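# Pull the lettered cube off its shelf strip and lift it

## Task

Remove the lettered cube that sits on one of the shelf's strips from the shelf, without shifting any of the other strips more than slightly until that cube is clear of the shelf; afterwards keep the cube motionless in the air, well above the table and in front of the shelf.

## Robot and tools

Robot: two xArm7 arms, left_arm and right_arm, each with a two-finger parallel gripper and a wrist camera (cam_left_wrist and cam_right_wrist, both 896x504). Arm bases in the scene frame: left_arm at (-0.021, +0.319, 0) with quat_wxyz (+0.995, 0, 0, +0.102); right_arm at (+0.049, -0.297, 0) with quat_wxyz (+0.997, 0, 0, -0.076).

Frame: one shared scene frame for everything. Origin sits on the table top midway between the arms; +z is up, +x points out across the table, and left_arm is on the +y side. The arm names do not mean left or right in a picture. Positions are in metres, quaternions are w,x,y,z, velocities in m/s and rad/s. Reported hand positions may be somewhat off, more so when an arm is stretched far.

Gripper axes: the fingers extend along the gripper's +z and close along its y axis. end_effector_position is the point between the pads with the fingers shut, roughly 2 cm short of the tips; closing pushes the tips about 10 mm further along +z.

The 16-number row: used by execute_actions and move alike. It is always one flat list covering both arms: x, y, z, qw, qx, qy, qz, opening for left_arm, followed by the same eight for right_arm. x, y, z and the quaternion are an absolute target pose for that gripper in the scene frame (not an offset). Opening runs from -1 (closed) to +1 (fully open, 0.084 m). Send all 16 numbers even when one arm should not move; for a still arm, repeat the exact position and quaternion from the last result taken before it stopped, plus its desired opening. To keep an orientation steady, reuse the same target quaternion every time rather than copying a drifted reading. A row is refused if any target lies more than 0.6 m from the arm's last reported position along any gripper axis; a refused call moves nothing.

execute_actions(actions, pictures): actions is a list holding at most one item. Empty list: just report the state. {"rows": [...], "steps": n}: 1 to 15 rows, n up to 15 control steps of 1/30 s (default 15); each row is used for one step and the last one repeats to fill n. {"steps": n} alone: a wait of up to 300 steps, counted from the previous result, so thinking time eats into it. pictures (true/false) toggles camera images, which are on by default.

move(target, speed): target is one 16-number row as above. Each gripper follows a straight line toward its pose, both finishing together, taking 0.5 to 10 s (cut off at 10 s). speed is the path's top speed in m/s, 0.002 to 0.5, default 0.25; rotation is capped at double that value in rad/s. Rotation takes the shorter direction. Paths ignore obstacles and the other arm. The gripper may trail, wander off the line or overshoot the speed, particularly with a near-straight arm. Opening is applied at the start. Result adds a move: line with the ending (done, off_target, moving, held, fault) and limits (paced = target was clipped; held = a check blocked steps, after which the arm may lurch fast), plus each gripper's distance to its pose. If only one arm is named, the other finished fine.

wait(seconds): 0 to 10 s, sends nothing new. zoom_image(camera, region): region [x0, y0, x1, y1] in image pixels from the top-left, at most 504x504, from the latest picture. show_instructions shows reference images; read_manual gives licence texts; finished_scene(scene) ends the scene irrevocably and reports success.

Controller behaviour: each step the commanded pose is clipped to within 70 mm and 16 degrees of the measured pose, then damped IK runs, favouring position over orientation. A distant pose can need several actions; after an action ends the arm only continues to the last clipped pose, so read the result and command the remainder. Joints move at most 3.14 rad/s. The simulation keeps running while you think. A Hand target line shows where each gripper is currently being driven. Pose unreachable and HELD mark steps where the clearance check altered or blocked what was sent.

Gripping: grip_measured is the actual finger opening on the command scale. To hold something, command an opening well below grip_measured; lower means a firmer squeeze (about 24 N per pad max). Sending back grip_measured still presses lightly on parts up to ~6 cm. Closing fast can squeeze too hard.

Things to avoid: faster contact and targets set deeper past a contact push harder. A joint torque at its load limit (waist/shoulder 47.5, roll/elbow/forearm 28.5, wrist 19 N m; held weight counts) triggers a TORQUE FAULT: the arm backs off, freezes 10 s and drops the rest of the call. Holding loads warms motors; MOTOR HOT appears from 65 °C and at 80 °C an OVER-TEMPERATURE FAULT brakes the arm. Don't let the arms collide or press on each other, don't drop the cube, and don't knock anything off the table. Loose objects may get occasional brief nudges. Disturbing other strips before the cube is out counts as failure, so approach gently and pull only the target.

Each tool is called as name(argument=value, ...) on one line, values as JSON.

Reference images:

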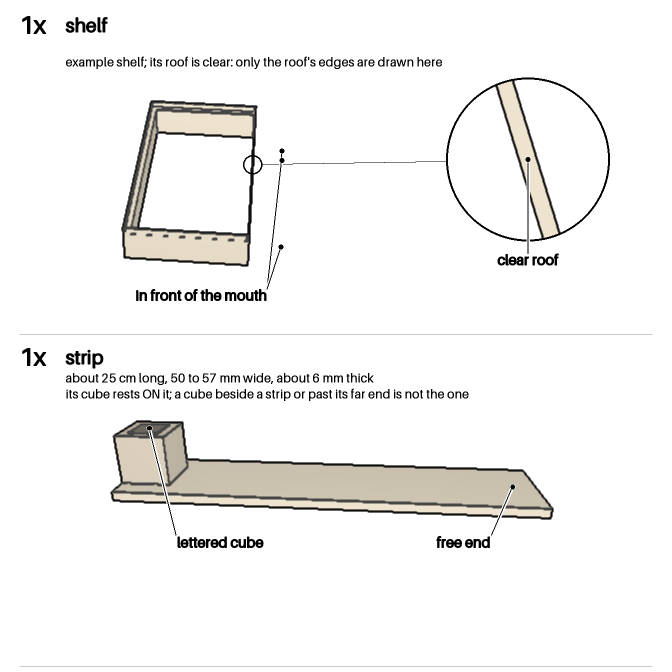

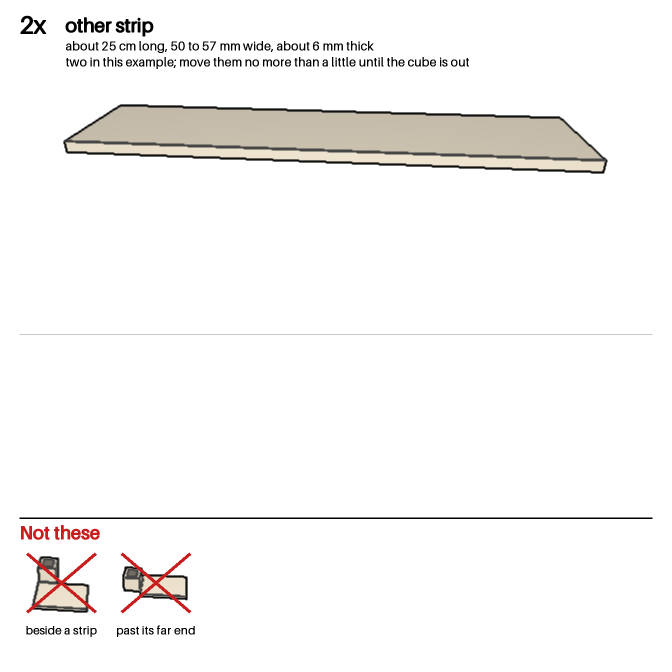

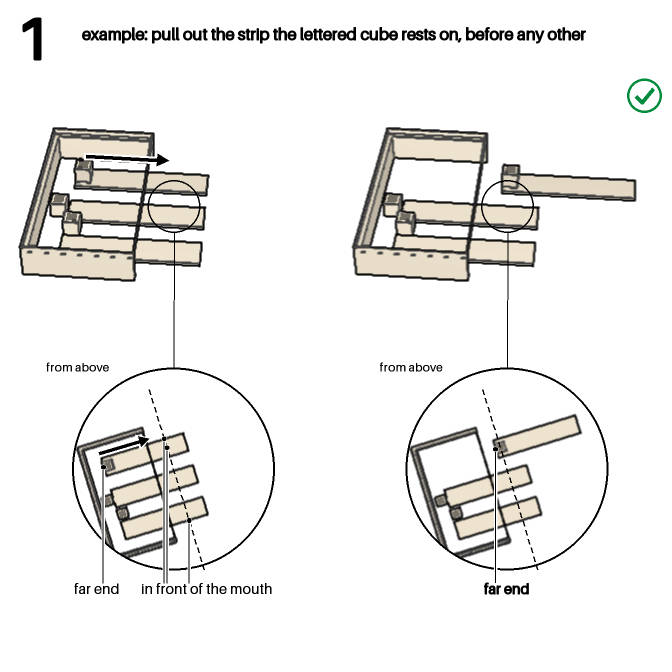

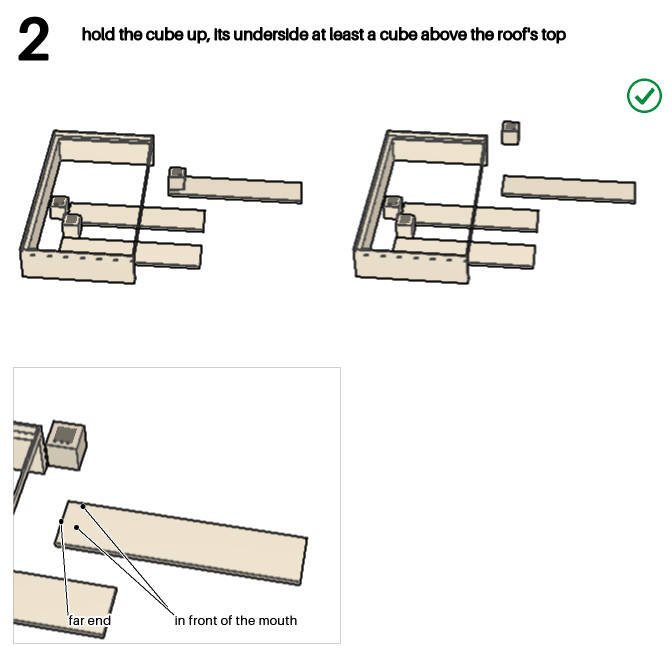

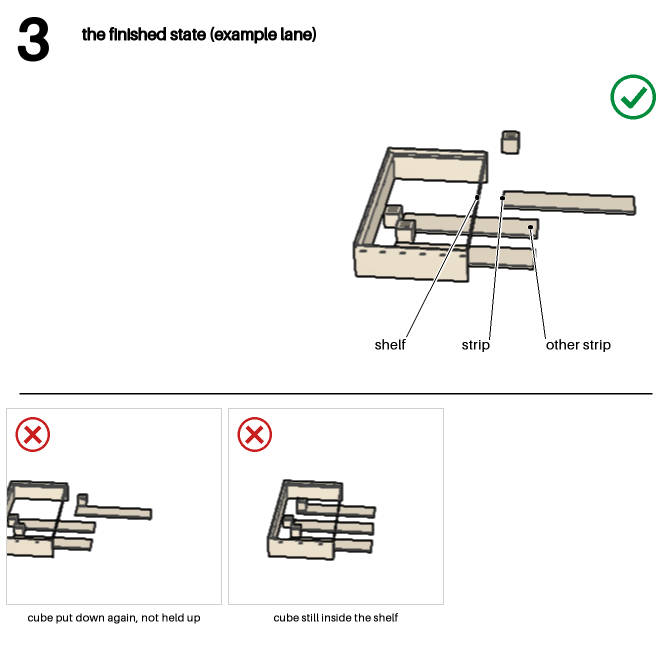

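## Session

execute_actions(actions=[])

Scene clock: 0.00 s of 4200.00 s.
left_arm: end_effector_position=(+0.4675, +0.2991, +0.3901) grip_measured=+1.00 end_effector_quat_wxyz=(-0.131, +0.838, -0.093, +0.522) end_effector_velocity=(+0.000, +0.001, -0.000) end_effector_angular_velocity=(-0.000, +0.001, +0.001) | right_arm: end_effector_position=(+0.5039, -0.2400, +0.2170) grip_measured=-1.00 end_effector_quat_wxyz=(-0.383, +0.809, +0.430, -0.117) end_effector_velocity=(-0.000, -0.000, +0.000) end_effector_angular_velocity=(-0.001, -0.001, +0.001)
Joint positions: left_arm=[ 0.174 -0.569 -0.329  0.514  0.489 -0.089 -0.306  0.084] | right_arm=[ 0.069  0.496 -0.075  1.654  0.5    1.851 -1.175  0.   ]
Joint velocities: left_arm=[ 0.001  0.001  0.001 -0.     0.001  0.    -0.     0.   ] | right_arm=[ 0.    -0.001  0.     0.001 -0.001  0.001 -0.    -0.   ]
Motor temperatures (°C, as the motors report them): left_arm=[38 32 34 30 33 37 35] | right_arm=[30 29 32 32 33 37 37]
Hand target (left_arm): +0.468, +0.299, +0.390; -0.131, +0.838, -0.093, +0.522
Hand target (right_arm): +0.504, -0.240, +0.217; -0.383, +0.809, +0.430, -0.117

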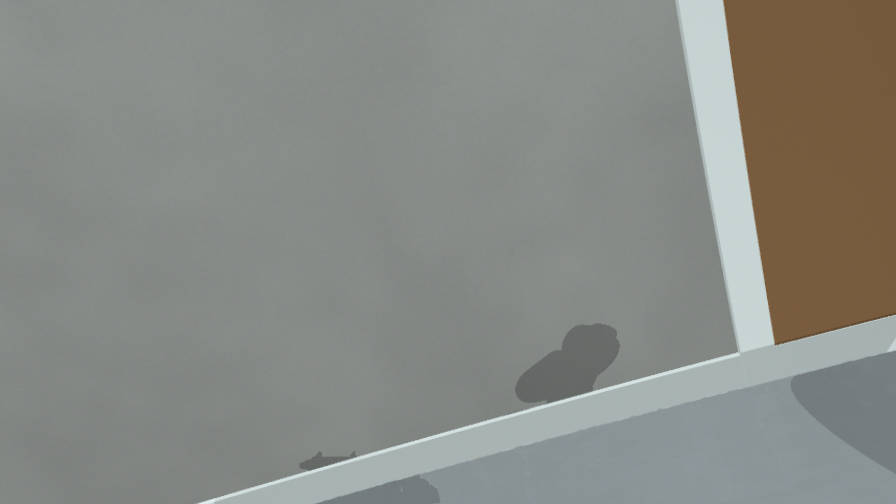

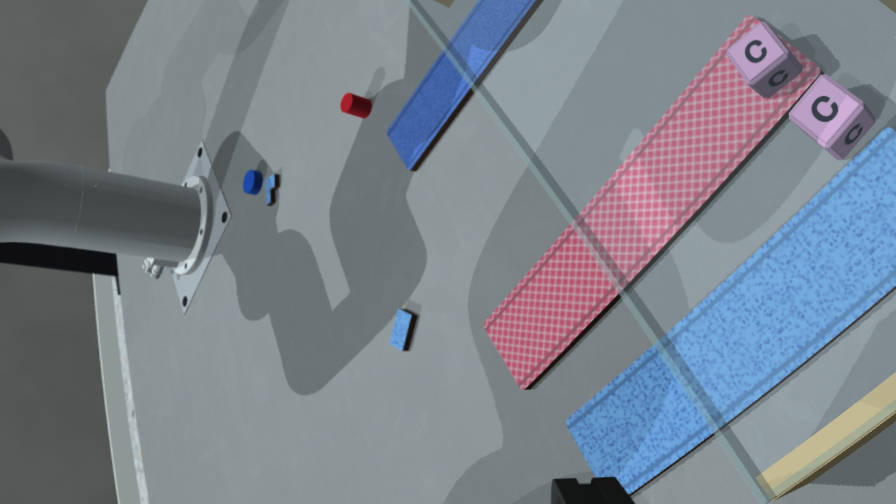

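move(target=[0.4675,0.2991,0.3901,-0.131,0.838,-0.093,0.522,1, 0.40,-0.08,0.42,0,1,0,0,1])

Scene clock: 14.77 s of 4200.00 s.
left_arm: end_effector_position=(+0.4675, +0.2991, +0.3901) grip_measured=+1.00 end_effector_quat_wxyz=(-0.131, +0.838, -0.093, +0.522) end_effector_velocity=(-0.000, -0.001, +0.000) end_effector_angular_velocity=(+0.000, -0.001, -0.002) | right_arm: end_effector_position=(+0.4007, -0.0801, +0.4198) grip_measured=+1.00 end_effector_quat_wxyz=(+0.001, +1.000, -0.000, -0.001) end_effector_velocity=(-0.002, +0.003, +0.003) end_effector_angular_velocity=(-0.002, -0.005, +0.002)
Joint positions: left_arm=[ 0.175 -0.57  -0.33   0.513  0.49  -0.089 -0.306  0.084] | right_arm=[ 0.383 -0.174  0.28   1.492  0.046  1.661  0.51   0.084]
Joint velocities: left_arm=[-0.001 -0.     0.     0.     0.    -0.001 -0.    -0.   ] | right_arm=[ 0.004  0.001  0.006  0.009 -0.004  0.005  0.007  0.   ]
Motor temperatures (°C, as the motors report them): left_arm=[38 32 34 32 33 37 35] | right_arm=[30 30 32 33 33 37 37]
Hand target (left_arm): +0.467, +0.299, +0.390; -0.131, +0.838, -0.093, +0.522
Hand target (right_arm): +0.400, -0.080, +0.420; +0.002, +1.000, +0.000, -0.000
Off the commanded pose (left_arm): 0.000 m, 0 deg.
Off the commanded pose (right_arm): 0.001 m, 0 deg.
After step 90, 8.77 s passed at rest.
move: done
camera_calibration (this result's frames):
cam_left_wrist: T_world_to_cam=[[-0.0113081, -0.950251, -0.31128, 0.448487], [-0.428429, 0.285883, -0.857157, 0.518114], [0.903504, 0.123669, -0.410348, -0.170009], [0, 0, 0, 1]] pos_world=[0.38065, 0.29908, 0.513947]
cam_right_wrist: T_world_to_cam=[[0.00257036, -0.999939, 0.0107864, -0.0586743], [-0.999988, -0.00252562, 0.00415961, 0.467663], [-0.00413212, -0.010797, -0.999933, 0.551339], [0, 0, 0, 1]] pos_world=[0.470086, -0.0515367, 0.54999]

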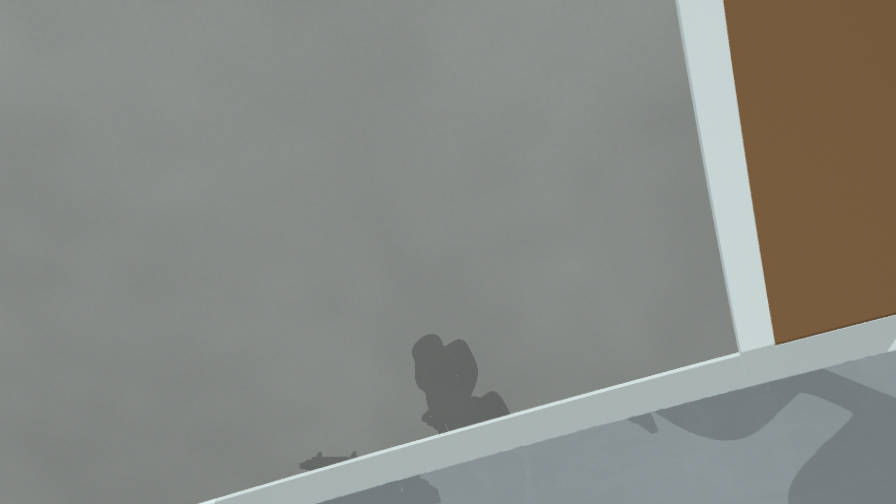

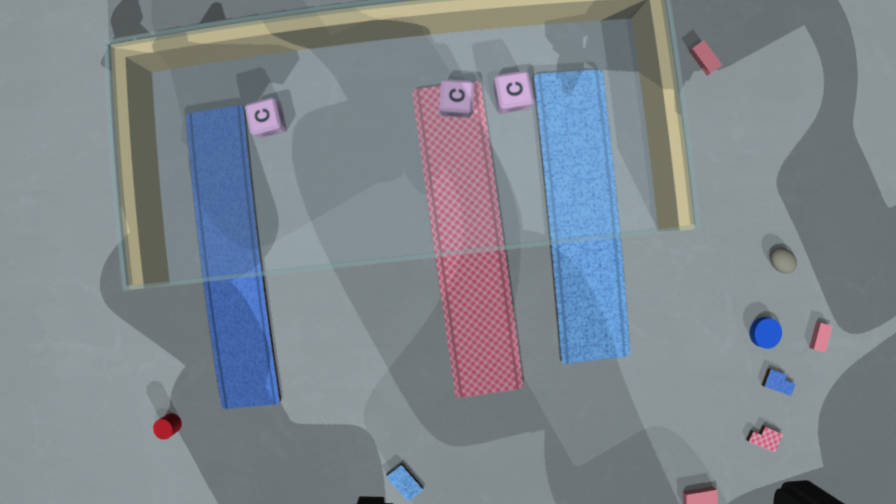

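move(target=[0.4675,0.2991,0.3901,-0.131,0.838,-0.093,0.522,1, 0.379,-0.0873,0.10,0,0.9974,0.0715,0,0.67])

Scene clock: 41.93 s of 4200.00 s.
left_arm: end_effector_position=(+0.4675, +0.2991, +0.3901) grip_measured=+1.00 end_effector_quat_wxyz=(-0.131, +0.838, -0.093, +0.522) end_effector_velocity=(+0.000, +0.000, -0.000) end_effector_angular_velocity=(-0.001, +0.001, +0.000) | right_arm: end_effector_position=(+0.3789, -0.0870, +0.1005) grip_measured=+0.67 end_effector_quat_wxyz=(-0.000, +0.997, +0.072, +0.000) end_effector_velocity=(-0.001, -0.000, -0.003) end_effector_angular_velocity=(-0.001, +0.003, +0.000)
Joint positions: left_arm=[ 0.175 -0.57  -0.33   0.513  0.49  -0.089 -0.306  0.084] | right_arm=[ 0.408 -0.066  0.312  0.641  0.032  0.703  0.398  0.072]
Joint velocities: left_arm=[-0.001  0.001  0.001 -0.     0.     0.    -0.    -0.   ] | right_arm=[-0.     0.006  0.    -0.004 -0.002 -0.006  0.002  0.   ]
Motor temperatures (°C, as the motors report them): left_arm=[38 32 34 32 33 37 35] | right_arm=[30 30 32 34 33 37 37]
Hand target (left_arm): +0.467, +0.299, +0.390; -0.131, +0.838, -0.093, +0.522
Hand target (right_arm): +0.379, -0.087, +0.100; -0.000, +0.997, +0.072, -0.000
Off the commanded pose (left_arm): 0.000 m, 0 deg.
Off the commanded pose (right_arm): 0.001 m, 0 deg.
After step 90, 22.33 s passed at rest.
move: done
camera_calibration (this result's frames):
cam_left_wrist: T_world_to_cam=[[-0.0113084, -0.95025, -0.311282, 0.448488], [-0.42843, 0.285885, -0.857157, 0.518113], [0.903504, 0.123669, -0.410349, -0.170009], [0, 0, 0, 1]] pos_world=[0.38065, 0.29908, 0.513947]
cam_right_wrist: T_world_to_cam=[[0.146118, -0.989243, 0.00695287, -0.115196], [-0.989267, -0.146107, 0.0019725, 0.430912], [-0.000935417, -0.00716646, -0.999974, 0.230997], [0, 0, 0, 1]] pos_world=[0.443335, -0.049342, 0.230942]

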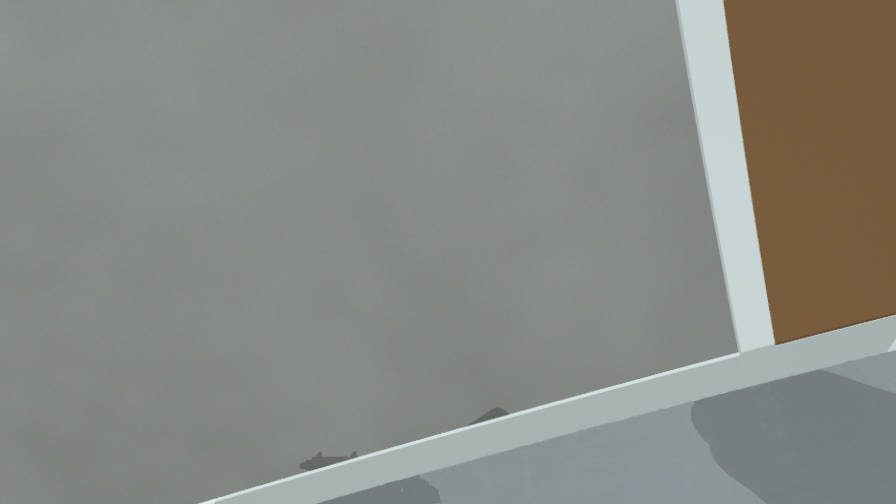

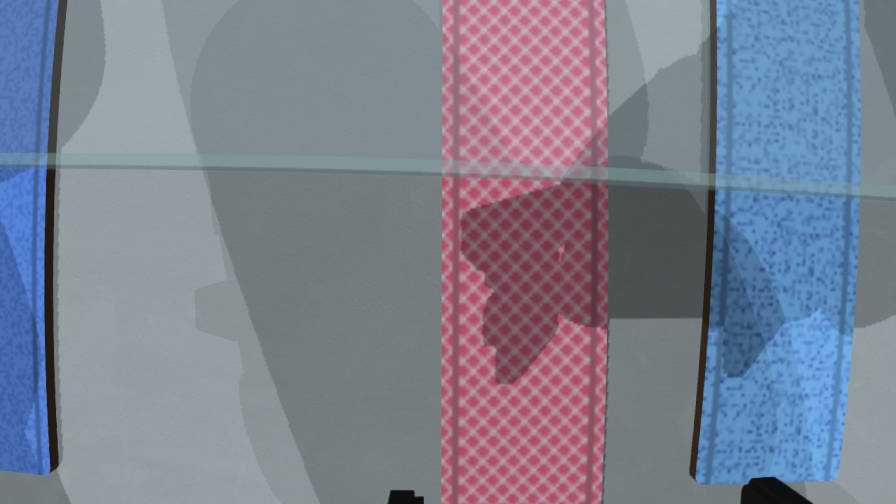

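move(target=[0.4675,0.2991,0.3901,-0.131,0.838,-0.093,0.522,1, 0.3783,-0.0828,0.03,0,0.9974,0.0715,0,0.67], speed=0.1)

Scene clock: 51.13 s of 4200.00 s.
left_arm: end_effector_position=(+0.4675, +0.2991, +0.3901) grip_measured=+1.00 end_effector_quat_wxyz=(-0.131, +0.838, -0.093, +0.522) end_effector_velocity=(-0.000, +0.000, -0.000) end_effector_angular_velocity=(-0.002, +0.000, +0.001) | right_arm: end_effector_position=(+0.3785, -0.0826, +0.0304) grip_measured=+0.67 end_effector_quat_wxyz=(-0.000, +0.997, +0.071, +0.000) end_effector_velocity=(-0.001, -0.000, -0.002) end_effector_angular_velocity=(-0.002, +0.002, +0.000)
Joint positions: left_arm=[ 0.175 -0.57  -0.33   0.513  0.49  -0.089 -0.306  0.084] | right_arm=[ 0.414  0.139  0.304  0.61  -0.089  0.478  0.499  0.072]
Joint velocities: left_arm=[-0.001 -0.     0.    -0.    -0.001  0.001 -0.001  0.   ] | right_arm=[ 0.002  0.006 -0.001 -0.001 -0.006 -0.005  0.006  0.   ]
Motor temperatures (°C, as the motors report them): left_arm=[38 32 34 32 33 37 35] | right_arm=[30 30 32 34 33 37 37]
Hand target (left_arm): +0.468, +0.299, +0.390; -0.131, +0.838, -0.093, +0.522
Hand target (right_arm): +0.378, -0.083, +0.030; -0.000, +0.997, +0.071, -0.000
Off the commanded pose (left_arm): 0.000 m, 0 deg.
Off the commanded pose (right_arm): 0.000 m, 0 deg.
After step 90, 5.10 s passed at rest.
move: done
camera_calibration (this result's frames):
cam_left_wrist: T_world_to_cam=[[-0.0113082, -0.95025, -0.311282, 0.448488], [-0.42843, 0.285885, -0.857157, 0.518113], [0.903504, 0.12367, -0.410349, -0.170009], [0, 0, 0, 1]] pos_world=[0.38065, 0.29908, 0.513947]
cam_right_wrist: T_world_to_cam=[[0.145557, -0.989326, 0.00693908, -0.110047], [-0.989349, -0.145545, 0.00221858, 0.431283], [-0.00118495, -0.0071881, -0.999973, 0.160964], [0, 0, 0, 1]] pos_world=[0.442898, -0.044944, 0.160766]

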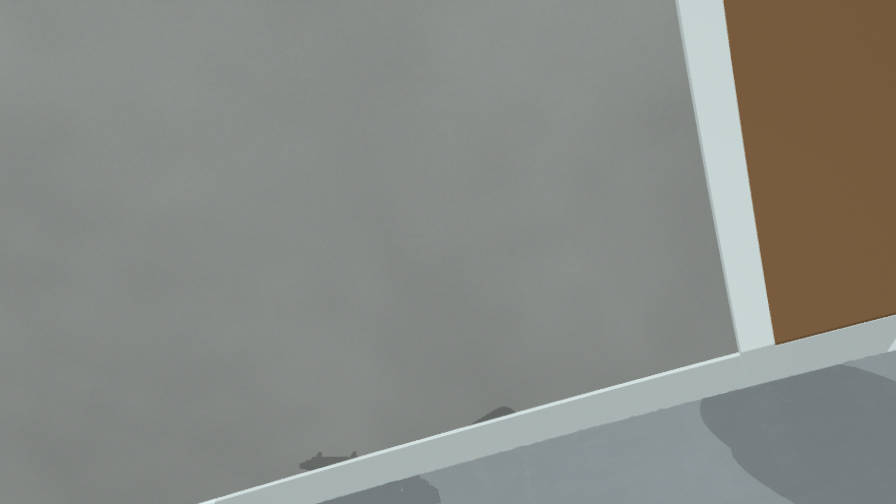

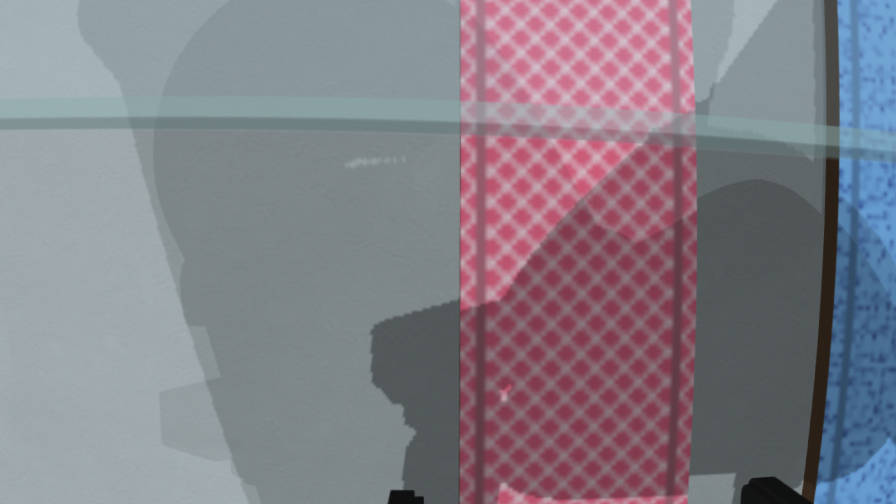

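move(target=[0.4675,0.2991,0.3901,-0.131,0.838,-0.093,0.522,1, 0.3783,-0.0828,0.022,0,0.9974,0.0715,0,0.5], speed=0.02)

move(target=[0.4675,0.2991,0.3901,-0.131,0.838,-0.093,0.522,1, 0.3783,-0.0828,0.022,0,0.9974,0.0715,0,-0.1], speed=0.02)

Scene clock: 66.47 s of 4200.00 s.
left_arm: end_effector_position=(+0.4675, +0.2991, +0.3901) grip_measured=+1.00 end_effector_quat_wxyz=(-0.131, +0.838, -0.093, +0.522) end_effector_velocity=(+0.000, +0.000, +0.000) end_effector_angular_velocity=(-0.000, +0.000, +0.001) | right_arm: end_effector_position=(+0.3783, -0.0828, +0.0221) grip_measured=+0.49 end_effector_quat_wxyz=(-0.000, +0.997, +0.072, -0.000) end_effector_velocity=(+0.002, +0.001, +0.000) end_effector_angular_velocity=(+0.002, -0.005, -0.001)
Joint positions: left_arm=[ 0.175 -0.57  -0.33   0.513  0.49  -0.089 -0.306  0.084] | right_arm=[ 0.418  0.166  0.297  0.609 -0.11   0.453  0.514  0.065]
Joint velocities: left_arm=[-0.     0.001  0.001  0.     0.     0.     0.     0.   ] | right_arm=[ 0.001  0.002 -0.001  0.002 -0.003 -0.005  0.003 -0.   ]
Motor temperatures (°C, as the motors report them): left_arm=[38 32 34 33 33 37 35] | right_arm=[30 30 32 34 33 37 37]
Hand target (left_arm): +0.468, +0.299, +0.390; -0.131, +0.838, -0.093, +0.522
Hand target (right_arm): +0.378, -0.083, +0.022; -0.000, +0.997, +0.071, -0.000
Off the commanded pose (left_arm): 0.000 m, 0 deg.
Off the commanded pose (right_arm): 0.000 m, 0 deg.
After step 90, 11.63 s passed at rest.
move: done
camera_calibration (this result's frames):
cam_left_wrist: T_world_to_cam=[[-0.0113084, -0.95025, -0.311282, 0.448488], [-0.42843, 0.285885, -0.857157, 0.518113], [0.903504, 0.123669, -0.410349, -0.170009], [0, 0, 0, 1]] pos_world=[0.38065, 0.29908, 0.513947]
cam_right_wrist: T_world_to_cam=[[0.145593, -0.989314, 0.00773256, -0.110209], [-0.989343, -0.145574, 0.0030373, 0.43106], [-0.00187919, -0.00809236, -0.999965, 0.152856], [0, 0, 0, 1]] pos_world=[0.442799, -0.0450437, 0.152394]

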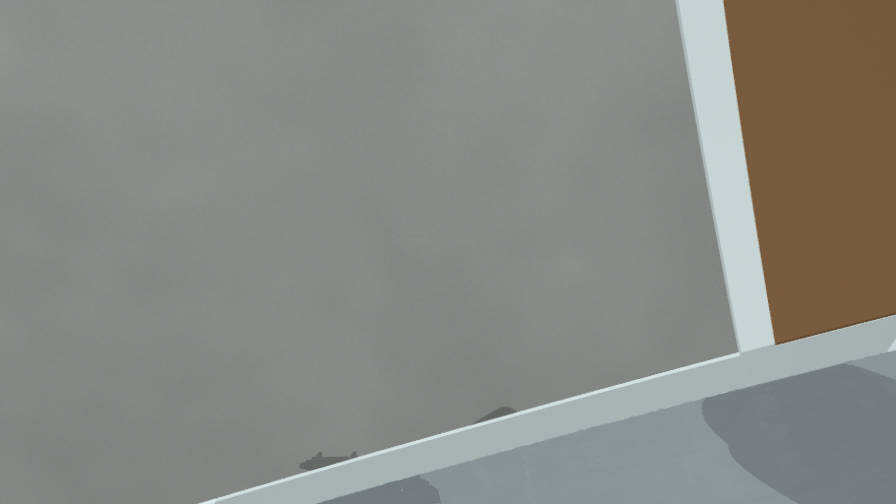

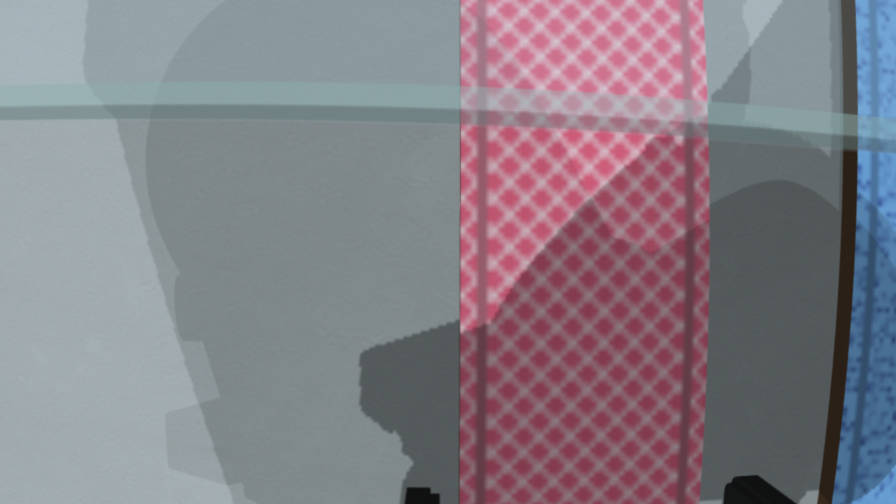

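Scene clock: 67.17 s of 4200.00 s.
left_arm: end_effector_position=(+0.4675, +0.2991, +0.3901) grip_measured=+1.00 end_effector_quat_wxyz=(-0.131, +0.838, -0.093, +0.522) end_effector_velocity=(+0.000, -0.002, -0.001) end_effector_angular_velocity=(+0.003, +0.002, -0.005) | right_arm: end_effector_position=(+0.3784, -0.0827, +0.0221) grip_measured=+0.24 end_effector_quat_wxyz=(-0.000, +0.997, +0.072, +0.000) end_effector_velocity=(-0.000, -0.000, -0.000) end_effector_angular_velocity=(-0.000, +0.001, -0.000)
Joint positions: left_arm=[ 0.175 -0.57  -0.33   0.513  0.49  -0.089 -0.306  0.084] | right_arm=[ 0.418  0.166  0.297  0.61  -0.11   0.453  0.514  0.054]
Joint velocities: left_arm=[-0.002  0.001 -0.002 -0.     0.002 -0.     0.001 -0.   ] | right_arm=[-0.  0.  0. -0.  0.  0.  0.  0.]
Motor temperatures (°C, as the motors report them): left_arm=[38 32 34 33 33 37 35] | right_arm=[30 30 32 34 33 37 37]
Hand target (left_arm): +0.467, +0.299, +0.390; -0.131, +0.838, -0.093, +0.522
Hand target (right_arm): +0.378, -0.083, +0.022; -0.000, +0.997, +0.072, -0.000
Off the commanded pose (left_arm): 0.000 m, 0 deg.
Off the commanded pose (right_arm): 0.000 m, 0 deg.
move: done
camera_calibration (this result's frames):
cam_left_wrist: T_world_to_cam=[[-0.0113083, -0.95025, -0.311282, 0.448488], [-0.42843, 0.285885, -0.857157, 0.518113], [0.903504, 0.123669, -0.410349, -0.170009], [0, 0, 0, 1]] pos_world=[0.38065, 0.29908, 0.513947]
cam_right_wrist: T_world_to_cam=[[0.145617, -0.989311, 0.00771765, -0.110176], [-0.98934, -0.145601, 0.00259493, 0.431224], [-0.0014435, -0.00801325, -0.999967, 0.15275], [0, 0, 0, 1]] pos_world=[0.442891, -0.0449881, 0.152476]

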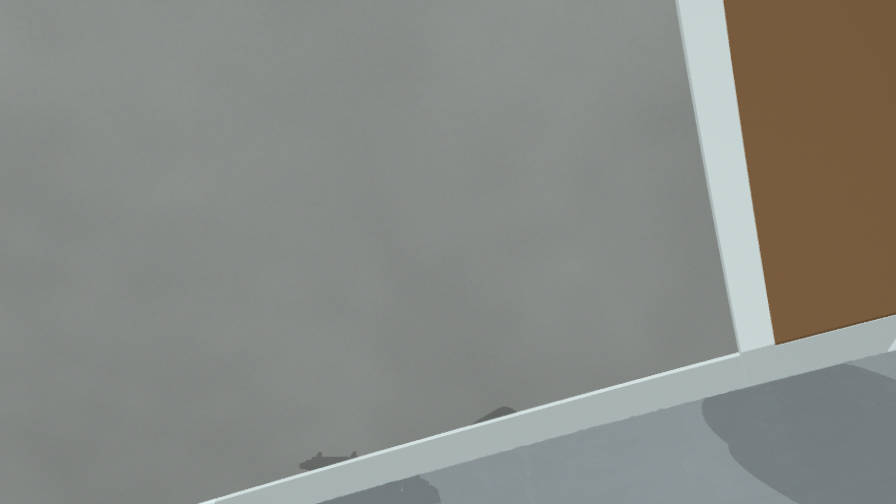

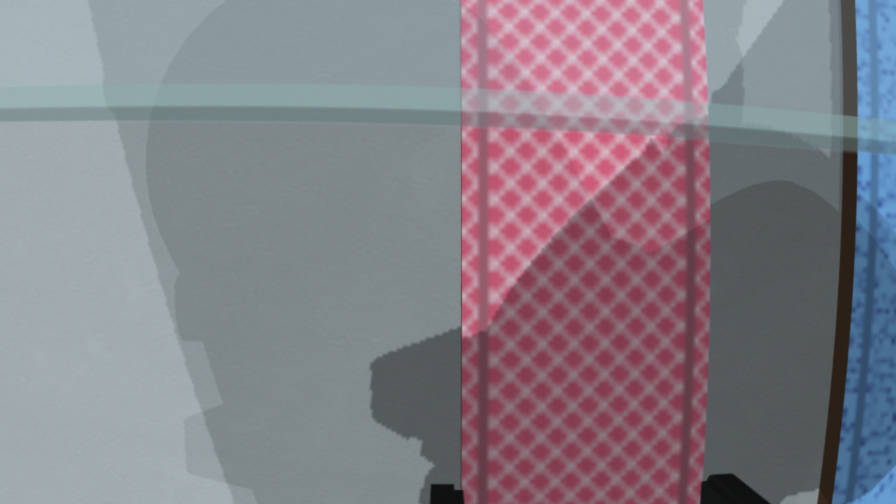

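move(target=[0.4675,0.2991,0.3901,-0.131,0.838,-0.093,0.522,1, 0.200,-0.1085,0.022,0,0.9974,0.0715,0,-0.3], speed=0.05)

Scene clock: 75.80 s of 4200.00 s.
left_arm: end_effector_position=(+0.4675, +0.2991, +0.3901) grip_measured=+1.00 end_effector_quat_wxyz=(-0.131, +0.838, -0.093, +0.522) end_effector_velocity=(+0.000, +0.001, +0.000) end_effector_angular_velocity=(-0.001, -0.001, +0.001) | right_arm: end_effector_position=(+0.1997, -0.1088, +0.0219) grip_measured=+0.24 end_effector_quat_wxyz=(+0.001, +0.997, +0.072, -0.000) end_effector_velocity=(-0.001, -0.000, +0.000) end_effector_angular_velocity=(+0.001, +0.000, -0.002)
Joint positions: left_arm=[ 0.175 -0.57  -0.33   0.513  0.49  -0.089 -0.306  0.084] | right_arm=[ 0.714 -0.309  0.448  0.099  0.341  0.402  0.531  0.054]
Joint velocities: left_arm=[ 0.003  0.001 -0.001  0.    -0.    -0.002 -0.001 -0.   ] | right_arm=[ 0.005 -0.005 -0.001 -0.003  0.006  0.002  0.001 -0.   ]
Motor temperatures (°C, as the motors report them): left_arm=[38 32 34 33 33 37 35] | right_arm=[30 30 32 34 33 37 37]
Hand target (left_arm): +0.467, +0.299, +0.390; -0.131, +0.838, -0.093, +0.522
Hand target (right_arm): +0.200, -0.108, +0.022; +0.001, +0.997, +0.072, +0.000
Off the commanded pose (left_arm): 0.000 m, 0 deg.
Off the commanded pose (right_arm): 0.000 m, 0 deg.
After step 90, 1.70 s passed at rest.
move: done
camera_calibration (this result's frames):
cam_left_wrist: T_world_to_cam=[[-0.0113084, -0.95025, -0.311282, 0.448488], [-0.42843, 0.285885, -0.857157, 0.518113], [0.903504, 0.123669, -0.410349, -0.170009], [0, 0, 0, 1]] pos_world=[0.38065, 0.29908, 0.513947]
cam_right_wrist: T_world_to_cam=[[0.145778, -0.989268, 0.00985284, -0.109994], [-0.989314, -0.145747, 0.00388284, 0.250557], [-0.00240515, -0.0103136, -0.999944, 0.152019], [0, 0, 0, 1]] pos_world=[0.26428, -0.0707276, 0.152122]

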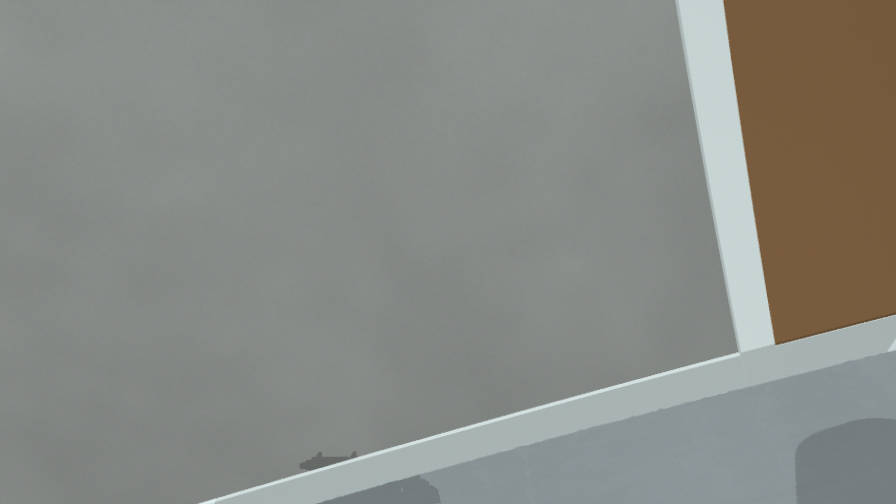

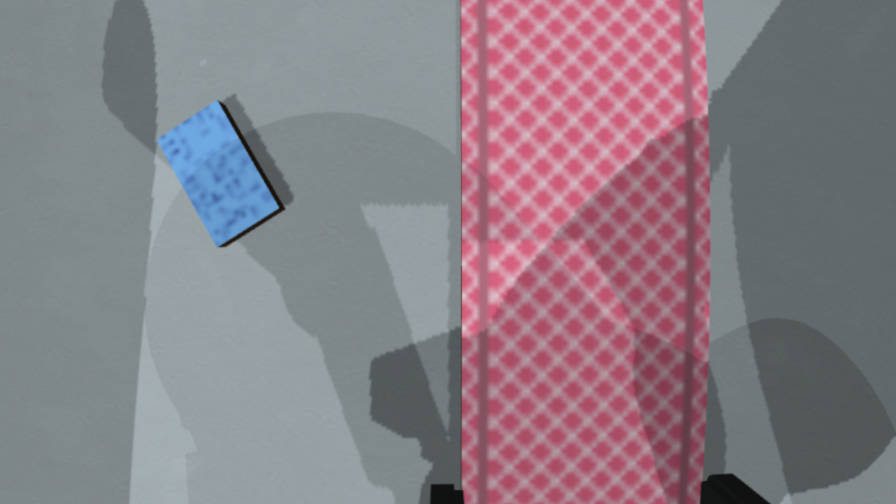

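move(target=[0.4675,0.2991,0.3901,-0.131,0.838,-0.093,0.522,1, 0.200,-0.1085,0.022,0,0.9974,0.0715,0,0.6], speed=0.05)

move(target=[0.4675,0.2991,0.3901,-0.131,0.838,-0.093,0.522,1, 0.37,-0.085,0.13,0,1,0,0,0.3], speed=0.15)

Scene clock: 84.40 s of 4200.00 s.
left_arm: end_effector_position=(+0.4675, +0.2991, +0.3901) grip_measured=+1.00 end_effector_quat_wxyz=(-0.131, +0.838, -0.093, +0.522) end_effector_velocity=(-0.000, -0.000, -0.000) end_effector_angular_velocity=(+0.001, +0.001, -0.001) | right_arm: end_effector_position=(+0.2000, -0.1085, +0.0220) grip_measured=+0.59 end_effector_quat_wxyz=(+0.000, +0.997, +0.072, +0.000) end_effector_velocity=(+0.000, -0.000, -0.000) end_effector_angular_velocity=(-0.000, +0.000, -0.001)
Joint positions: left_arm=[ 0.175 -0.57  -0.33   0.513  0.49  -0.089 -0.306  0.084] | right_arm=[ 0.715 -0.309  0.446  0.099  0.343  0.4    0.529  0.069]
Joint velocities: left_arm=[-0.001 -0.     0.    -0.     0.002  0.001 -0.001  0.   ] | right_arm=[-0.    -0.    -0.001 -0.     0.     0.    -0.     0.   ]
Motor temperatures (°C, as the motors report them): left_arm=[38 32 34 33 33 37 35] | right_arm=[30 30 32 34 33 37 37]
Hand target (left_arm): +0.467, +0.299, +0.390; -0.131, +0.838, -0.093, +0.522
Hand target (right_arm): +0.200, -0.108, +0.022; +0.000, +0.997, +0.072, +0.000
Off the commanded pose (left_arm): 0.000 m, 0 deg.
Off the commanded pose (right_arm): 0.000 m, 0 deg.
After step 90, 4.90 s passed at rest.
move: done
camera_calibration (this result's frames):
cam_left_wrist: T_world_to_cam=[[-0.0113083, -0.95025, -0.311282, 0.448488], [-0.42843, 0.285885, -0.857157, 0.518113], [0.903504, 0.12367, -0.410349, -0.170009], [0, 0, 0, 1]] pos_world=[0.38065, 0.29908, 0.513947]
cam_right_wrist: T_world_to_cam=[[0.145603, -0.989312, 0.00780153, -0.109677], [-0.989342, -0.145584, 0.00292637, 0.25096], [-0.00175932, -0.00814447, -0.999965, 0.152204], [0, 0, 0, 1]] pos_world=[0.264522, -0.070729, 0.15232]

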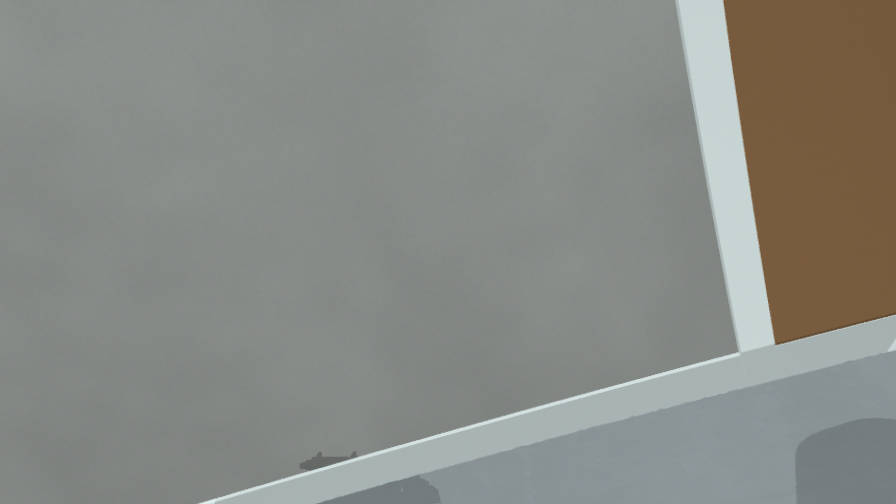

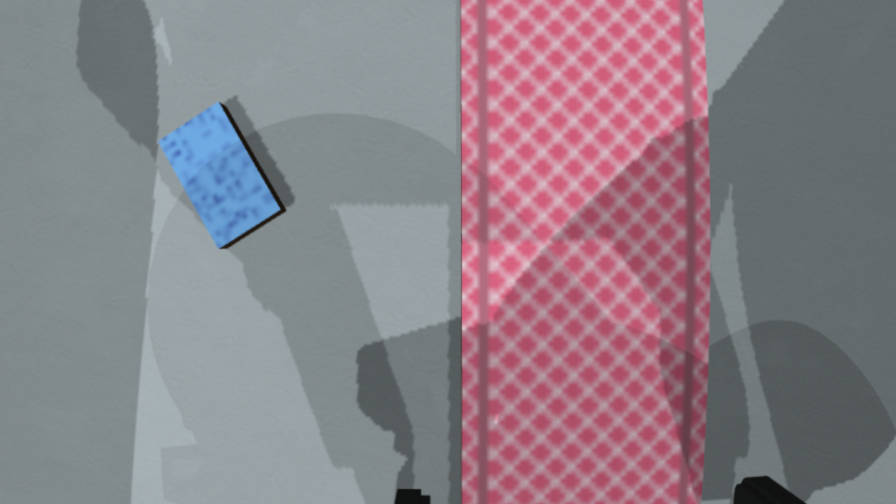

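Scene clock: 86.13 s of 4200.00 s.
left_arm: end_effector_position=(+0.4675, +0.2991, +0.3901) grip_measured=+1.00 end_effector_quat_wxyz=(-0.131, +0.838, -0.093, +0.522) end_effector_velocity=(+0.000, +0.001, -0.000) end_effector_angular_velocity=(-0.001, -0.000, +0.001) | right_arm: end_effector_position=(+0.3696, -0.0853, +0.1294) grip_measured=+0.29 end_effector_quat_wxyz=(+0.000, +1.000, +0.000, -0.000) end_effector_velocity=(+0.003, +0.001, +0.003) end_effector_angular_velocity=(+0.001, -0.002, -0.002)
Joint positions: left_arm=[ 0.175 -0.57  -0.33   0.513  0.49  -0.089 -0.306  0.084] | right_arm=[ 0.42  -0.155  0.315  0.652  0.067  0.8    0.531  0.056]
Joint velocities: left_arm=[ 0.001  0.001  0.     0.    -0.001 -0.001  0.     0.   ] | right_arm=[-0.002  0.005 -0.     0.014 -0.003  0.007  0.003  0.   ]
Motor temperatures (°C, as the motors report them): left_arm=[38 32 34 33 33 37 35] | right_arm=[30 30 32 34 33 37 37]
Hand target (left_arm): +0.468, +0.299, +0.390; -0.131, +0.838, -0.093, +0.522
Hand target (right_arm): +0.370, -0.085, +0.130; -0.000, +1.000, -0.000, -0.000
Off the commanded pose (left_arm): 0.000 m, 0 deg.
Off the commanded pose (right_arm): 0.001 m, 0 deg.
move: done
camera_calibration (this result's frames):
cam_left_wrist: T_world_to_cam=[[-0.0113084, -0.95025, -0.311282, 0.448488], [-0.42843, 0.285885, -0.857157, 0.518113], [0.903504, 0.123669, -0.410349, -0.170009], [0, 0, 0, 1]] pos_world=[0.38065, 0.29908, 0.513947]
cam_right_wrist: T_world_to_cam=[[0.00338042, -0.999964, 0.00782463, -0.0606127], [-0.999988, -0.0033515, 0.00370517, 0.437818], [-0.00367881, -0.00783706, -0.999963, 0.260838], [0, 0, 0, 1]] pos_world=[0.438977, -0.057099, 0.25968]

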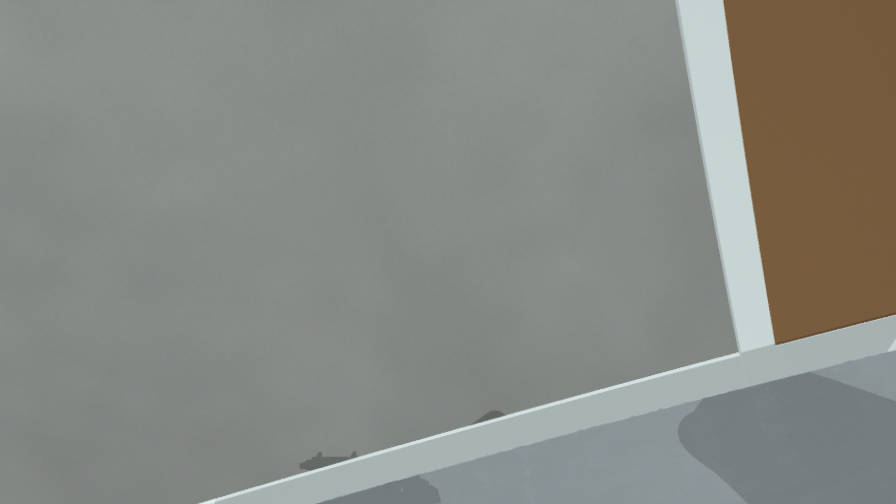

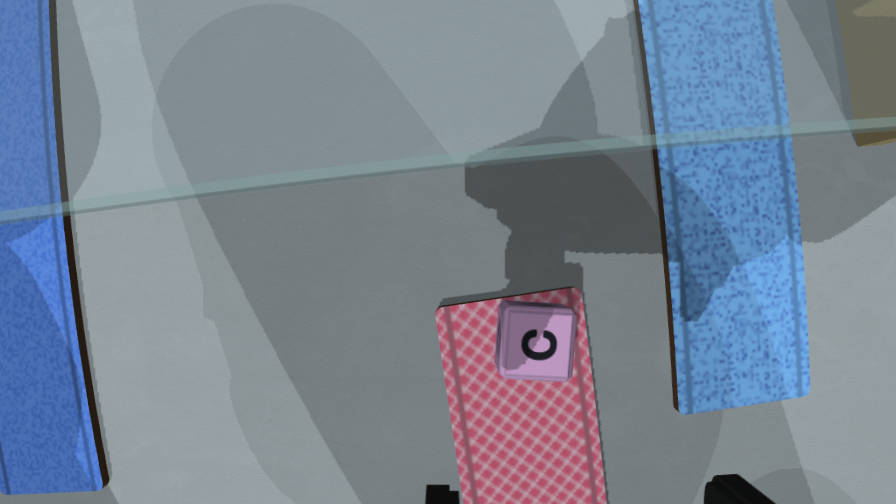

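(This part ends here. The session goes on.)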